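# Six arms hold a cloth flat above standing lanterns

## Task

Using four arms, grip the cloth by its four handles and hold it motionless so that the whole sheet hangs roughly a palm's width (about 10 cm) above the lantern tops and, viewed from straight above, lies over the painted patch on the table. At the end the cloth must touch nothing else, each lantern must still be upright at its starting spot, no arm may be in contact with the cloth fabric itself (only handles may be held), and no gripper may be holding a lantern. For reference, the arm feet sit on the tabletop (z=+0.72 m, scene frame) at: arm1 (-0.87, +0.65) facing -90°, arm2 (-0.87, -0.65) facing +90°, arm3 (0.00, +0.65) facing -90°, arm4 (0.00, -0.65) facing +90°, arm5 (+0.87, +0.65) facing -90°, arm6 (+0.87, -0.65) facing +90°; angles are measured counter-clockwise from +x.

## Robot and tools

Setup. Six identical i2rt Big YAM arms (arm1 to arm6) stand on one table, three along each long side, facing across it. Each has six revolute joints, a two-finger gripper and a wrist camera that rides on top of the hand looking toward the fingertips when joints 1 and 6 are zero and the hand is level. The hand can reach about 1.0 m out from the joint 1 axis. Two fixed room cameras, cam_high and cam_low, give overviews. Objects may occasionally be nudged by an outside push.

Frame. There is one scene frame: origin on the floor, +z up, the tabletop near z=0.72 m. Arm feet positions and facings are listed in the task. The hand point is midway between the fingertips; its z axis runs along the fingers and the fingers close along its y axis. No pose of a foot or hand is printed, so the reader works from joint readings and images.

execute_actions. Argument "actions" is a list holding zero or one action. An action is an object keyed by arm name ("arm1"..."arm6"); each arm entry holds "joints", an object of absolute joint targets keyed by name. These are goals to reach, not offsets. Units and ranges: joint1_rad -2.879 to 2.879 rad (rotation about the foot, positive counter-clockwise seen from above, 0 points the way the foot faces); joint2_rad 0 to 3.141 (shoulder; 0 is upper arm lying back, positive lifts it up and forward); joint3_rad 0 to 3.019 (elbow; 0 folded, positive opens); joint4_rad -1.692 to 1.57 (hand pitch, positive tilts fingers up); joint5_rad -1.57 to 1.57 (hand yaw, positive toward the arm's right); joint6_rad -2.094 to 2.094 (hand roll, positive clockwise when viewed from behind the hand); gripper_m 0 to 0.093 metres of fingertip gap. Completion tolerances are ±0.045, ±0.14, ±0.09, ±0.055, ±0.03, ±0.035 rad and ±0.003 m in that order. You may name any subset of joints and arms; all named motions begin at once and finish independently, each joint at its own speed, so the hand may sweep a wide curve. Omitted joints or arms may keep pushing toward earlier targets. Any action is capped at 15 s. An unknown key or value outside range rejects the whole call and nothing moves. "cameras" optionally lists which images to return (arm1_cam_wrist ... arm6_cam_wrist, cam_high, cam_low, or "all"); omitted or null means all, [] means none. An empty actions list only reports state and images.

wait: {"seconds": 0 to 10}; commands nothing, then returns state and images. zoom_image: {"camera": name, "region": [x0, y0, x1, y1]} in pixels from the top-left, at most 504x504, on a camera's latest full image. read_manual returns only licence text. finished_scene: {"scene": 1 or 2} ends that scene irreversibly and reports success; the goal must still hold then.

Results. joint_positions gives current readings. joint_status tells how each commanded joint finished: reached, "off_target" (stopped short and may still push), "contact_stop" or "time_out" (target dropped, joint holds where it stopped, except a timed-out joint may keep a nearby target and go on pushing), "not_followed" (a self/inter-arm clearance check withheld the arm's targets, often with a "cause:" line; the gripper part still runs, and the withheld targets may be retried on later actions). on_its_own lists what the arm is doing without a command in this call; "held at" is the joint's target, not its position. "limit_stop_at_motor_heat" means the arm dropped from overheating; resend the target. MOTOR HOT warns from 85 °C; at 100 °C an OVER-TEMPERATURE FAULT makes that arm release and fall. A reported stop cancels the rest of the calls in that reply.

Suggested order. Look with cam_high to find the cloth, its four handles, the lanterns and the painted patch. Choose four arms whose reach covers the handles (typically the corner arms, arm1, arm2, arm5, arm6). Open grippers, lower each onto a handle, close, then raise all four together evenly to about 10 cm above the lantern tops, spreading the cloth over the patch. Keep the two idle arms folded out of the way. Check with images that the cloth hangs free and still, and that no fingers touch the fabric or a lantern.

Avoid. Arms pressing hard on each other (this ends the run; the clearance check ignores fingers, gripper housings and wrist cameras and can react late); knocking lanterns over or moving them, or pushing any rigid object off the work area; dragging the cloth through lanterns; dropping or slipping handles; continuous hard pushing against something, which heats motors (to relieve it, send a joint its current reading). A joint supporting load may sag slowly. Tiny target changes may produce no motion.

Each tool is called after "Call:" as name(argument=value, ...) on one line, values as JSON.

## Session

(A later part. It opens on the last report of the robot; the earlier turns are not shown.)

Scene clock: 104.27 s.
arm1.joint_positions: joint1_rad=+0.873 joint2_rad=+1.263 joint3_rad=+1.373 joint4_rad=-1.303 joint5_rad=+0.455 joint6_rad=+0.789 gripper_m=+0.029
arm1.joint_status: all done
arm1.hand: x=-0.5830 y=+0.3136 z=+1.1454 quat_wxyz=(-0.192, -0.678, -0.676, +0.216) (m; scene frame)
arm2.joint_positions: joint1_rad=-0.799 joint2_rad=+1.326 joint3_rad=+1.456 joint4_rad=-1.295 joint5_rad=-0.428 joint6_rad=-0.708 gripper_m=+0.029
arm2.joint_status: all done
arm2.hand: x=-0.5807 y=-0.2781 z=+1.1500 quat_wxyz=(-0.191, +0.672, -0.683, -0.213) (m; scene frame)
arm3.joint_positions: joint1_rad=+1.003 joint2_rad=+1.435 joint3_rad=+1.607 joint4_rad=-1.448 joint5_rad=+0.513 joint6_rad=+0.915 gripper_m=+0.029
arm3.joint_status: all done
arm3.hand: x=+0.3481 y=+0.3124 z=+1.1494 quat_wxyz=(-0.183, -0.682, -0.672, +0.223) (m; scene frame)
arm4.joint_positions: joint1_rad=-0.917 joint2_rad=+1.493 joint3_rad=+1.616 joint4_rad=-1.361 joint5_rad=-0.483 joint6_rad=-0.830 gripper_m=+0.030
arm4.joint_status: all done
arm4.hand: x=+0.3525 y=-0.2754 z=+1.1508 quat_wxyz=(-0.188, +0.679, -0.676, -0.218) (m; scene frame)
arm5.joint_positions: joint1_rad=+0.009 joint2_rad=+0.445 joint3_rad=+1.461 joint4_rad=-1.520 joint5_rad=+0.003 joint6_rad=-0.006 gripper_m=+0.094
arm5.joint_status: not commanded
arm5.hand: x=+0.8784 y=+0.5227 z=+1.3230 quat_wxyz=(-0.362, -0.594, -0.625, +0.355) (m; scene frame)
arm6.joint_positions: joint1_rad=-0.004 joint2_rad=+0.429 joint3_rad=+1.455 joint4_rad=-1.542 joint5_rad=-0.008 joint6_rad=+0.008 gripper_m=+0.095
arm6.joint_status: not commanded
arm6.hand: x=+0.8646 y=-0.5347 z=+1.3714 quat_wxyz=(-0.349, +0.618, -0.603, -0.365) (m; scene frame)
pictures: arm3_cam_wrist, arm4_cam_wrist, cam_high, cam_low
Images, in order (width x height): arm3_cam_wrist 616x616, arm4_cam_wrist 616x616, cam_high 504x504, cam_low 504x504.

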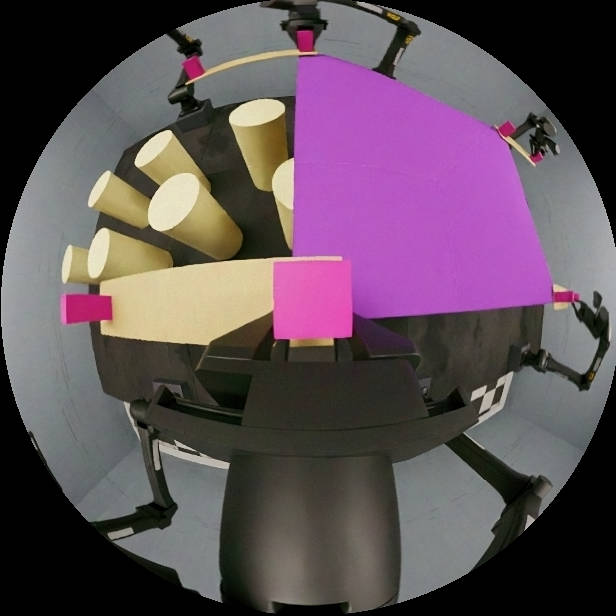

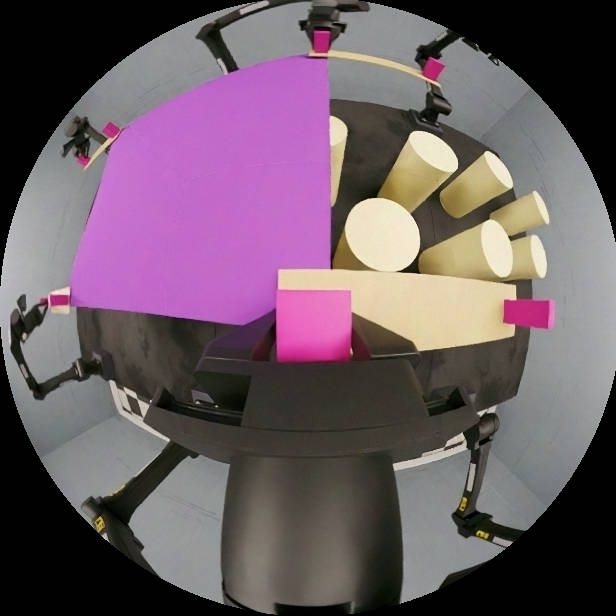

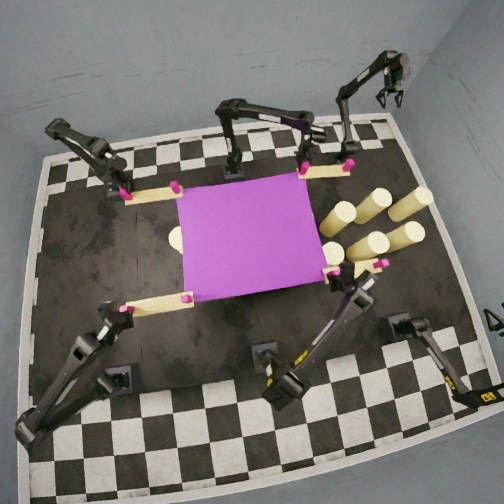

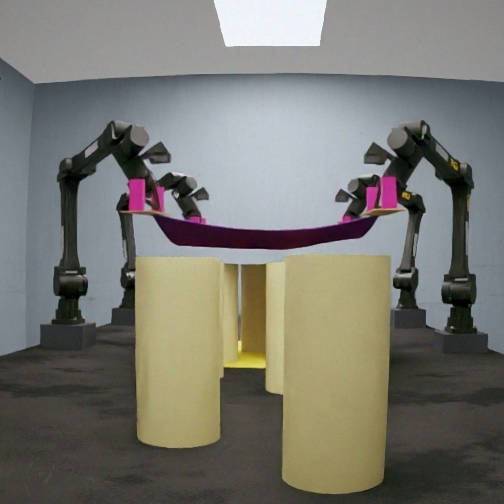

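Call:
execute_actions(actions=[{"arm1":{"joints":{"joint1_rad":0.895,"joint3_rad":1.465,"joint4_rad":-1.345}},"arm2":{"joints":{"joint1_rad":-0.82,"joint3_rad":1.53,"joint4_rad":-1.325}},"arm3":{"joints":{"joint1_rad":1.045,"joint3_rad":1.7,"joint4_rad":-1.465,"joint6_rad":0.97}},"arm4":{"joints":{"joint1_rad":-0.975,"joint3_rad":1.703,"joint4_rad":-1.385,"joint6_rad":-0.895}}}], cameras=["cam_low","arm4_cam_wrist"])

Scene clock: 110.50 s.
arm1.joint_positions: joint1_rad=+0.885 joint2_rad=+1.263 joint3_rad=+1.397 joint4_rad=-1.323 joint5_rad=+0.457 joint6_rad=+0.805 gripper_m=+0.029
arm1.joint_status: all done
arm1.hand: x=-0.5791 y=+0.3170 z=+1.1553 quat_wxyz=(-0.198, -0.679, -0.674, +0.214) (m; scene frame)
arm2.joint_positions: joint1_rad=-0.807 joint2_rad=+1.326 joint3_rad=+1.463 joint4_rad=-1.310 joint5_rad=-0.428 joint6_rad=-0.714 gripper_m=+0.029
arm2.joint_status: all done
arm2.hand: x=-0.5792 y=-0.2818 z=+1.1519 quat_wxyz=(-0.189, +0.672, -0.684, -0.211) (m; scene frame)
arm3.joint_positions: joint1_rad=+1.014 joint2_rad=+1.435 joint3_rad=+1.625 joint4_rad=-1.464 joint5_rad=+0.515 joint6_rad=+0.944 gripper_m=+0.029
arm3.joint_status: all done
arm3.hand: x=+0.3510 y=+0.3166 z=+1.1565 quat_wxyz=(-0.188, -0.688, -0.665, +0.220) (m; scene frame)
arm4.joint_positions: joint1_rad=-0.946 joint2_rad=+1.493 joint3_rad=+1.629 joint4_rad=-1.381 joint5_rad=-0.490 joint6_rad=-0.873 gripper_m=+0.030
arm4.joint_status: all done
arm4.hand: x=+0.3605 y=-0.2864 z=+1.1556 quat_wxyz=(-0.192, +0.683, -0.671, -0.216) (m; scene frame)
arm5.joint_positions: joint1_rad=+0.009 joint2_rad=+0.445 joint3_rad=+1.461 joint4_rad=-1.520 joint5_rad=+0.003 joint6_rad=-0.006 gripper_m=+0.094
arm5.joint_status: not commanded
arm5.hand: x=+0.8784 y=+0.5227 z=+1.3230 quat_wxyz=(-0.362, -0.594, -0.625, +0.355) (m; scene frame)
arm6.joint_positions: joint1_rad=-0.004 joint2_rad=+0.429 joint3_rad=+1.455 joint4_rad=-1.542 joint5_rad=-0.008 joint6_rad=+0.008 gripper_m=+0.095
arm6.joint_status: not commanded
arm6.hand: x=+0.8646 y=-0.5347 z=+1.3714 quat_wxyz=(-0.349, +0.618, -0.603, -0.365) (m; scene frame)
pictures: arm4_cam_wrist, cam_low
Images, in order (width x height): arm4_cam_wrist 616x616, cam_low 504x504.

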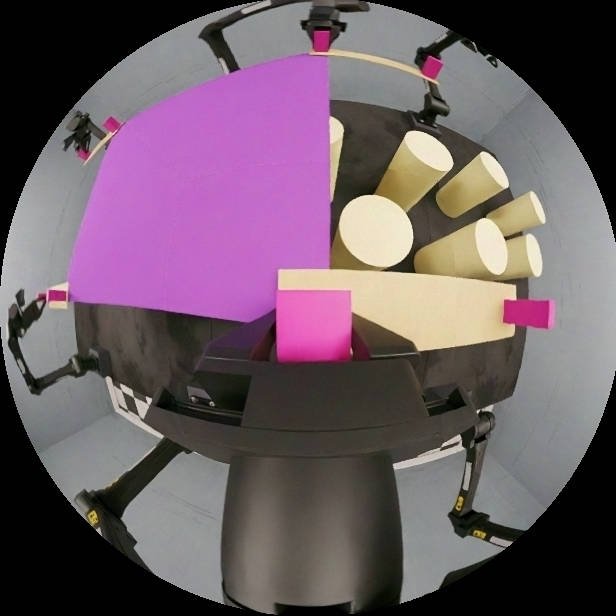

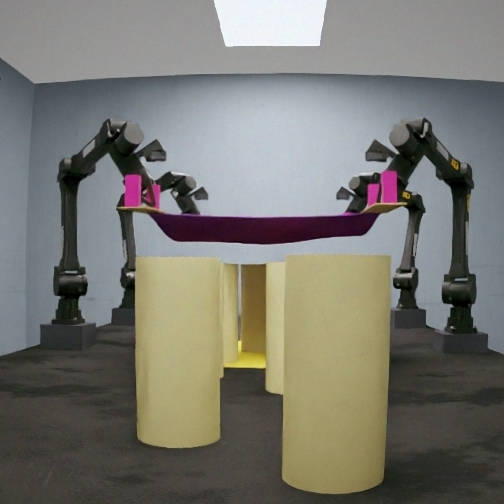

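Call:
finished_scene(scene=2)

The scene is finished: the task was done.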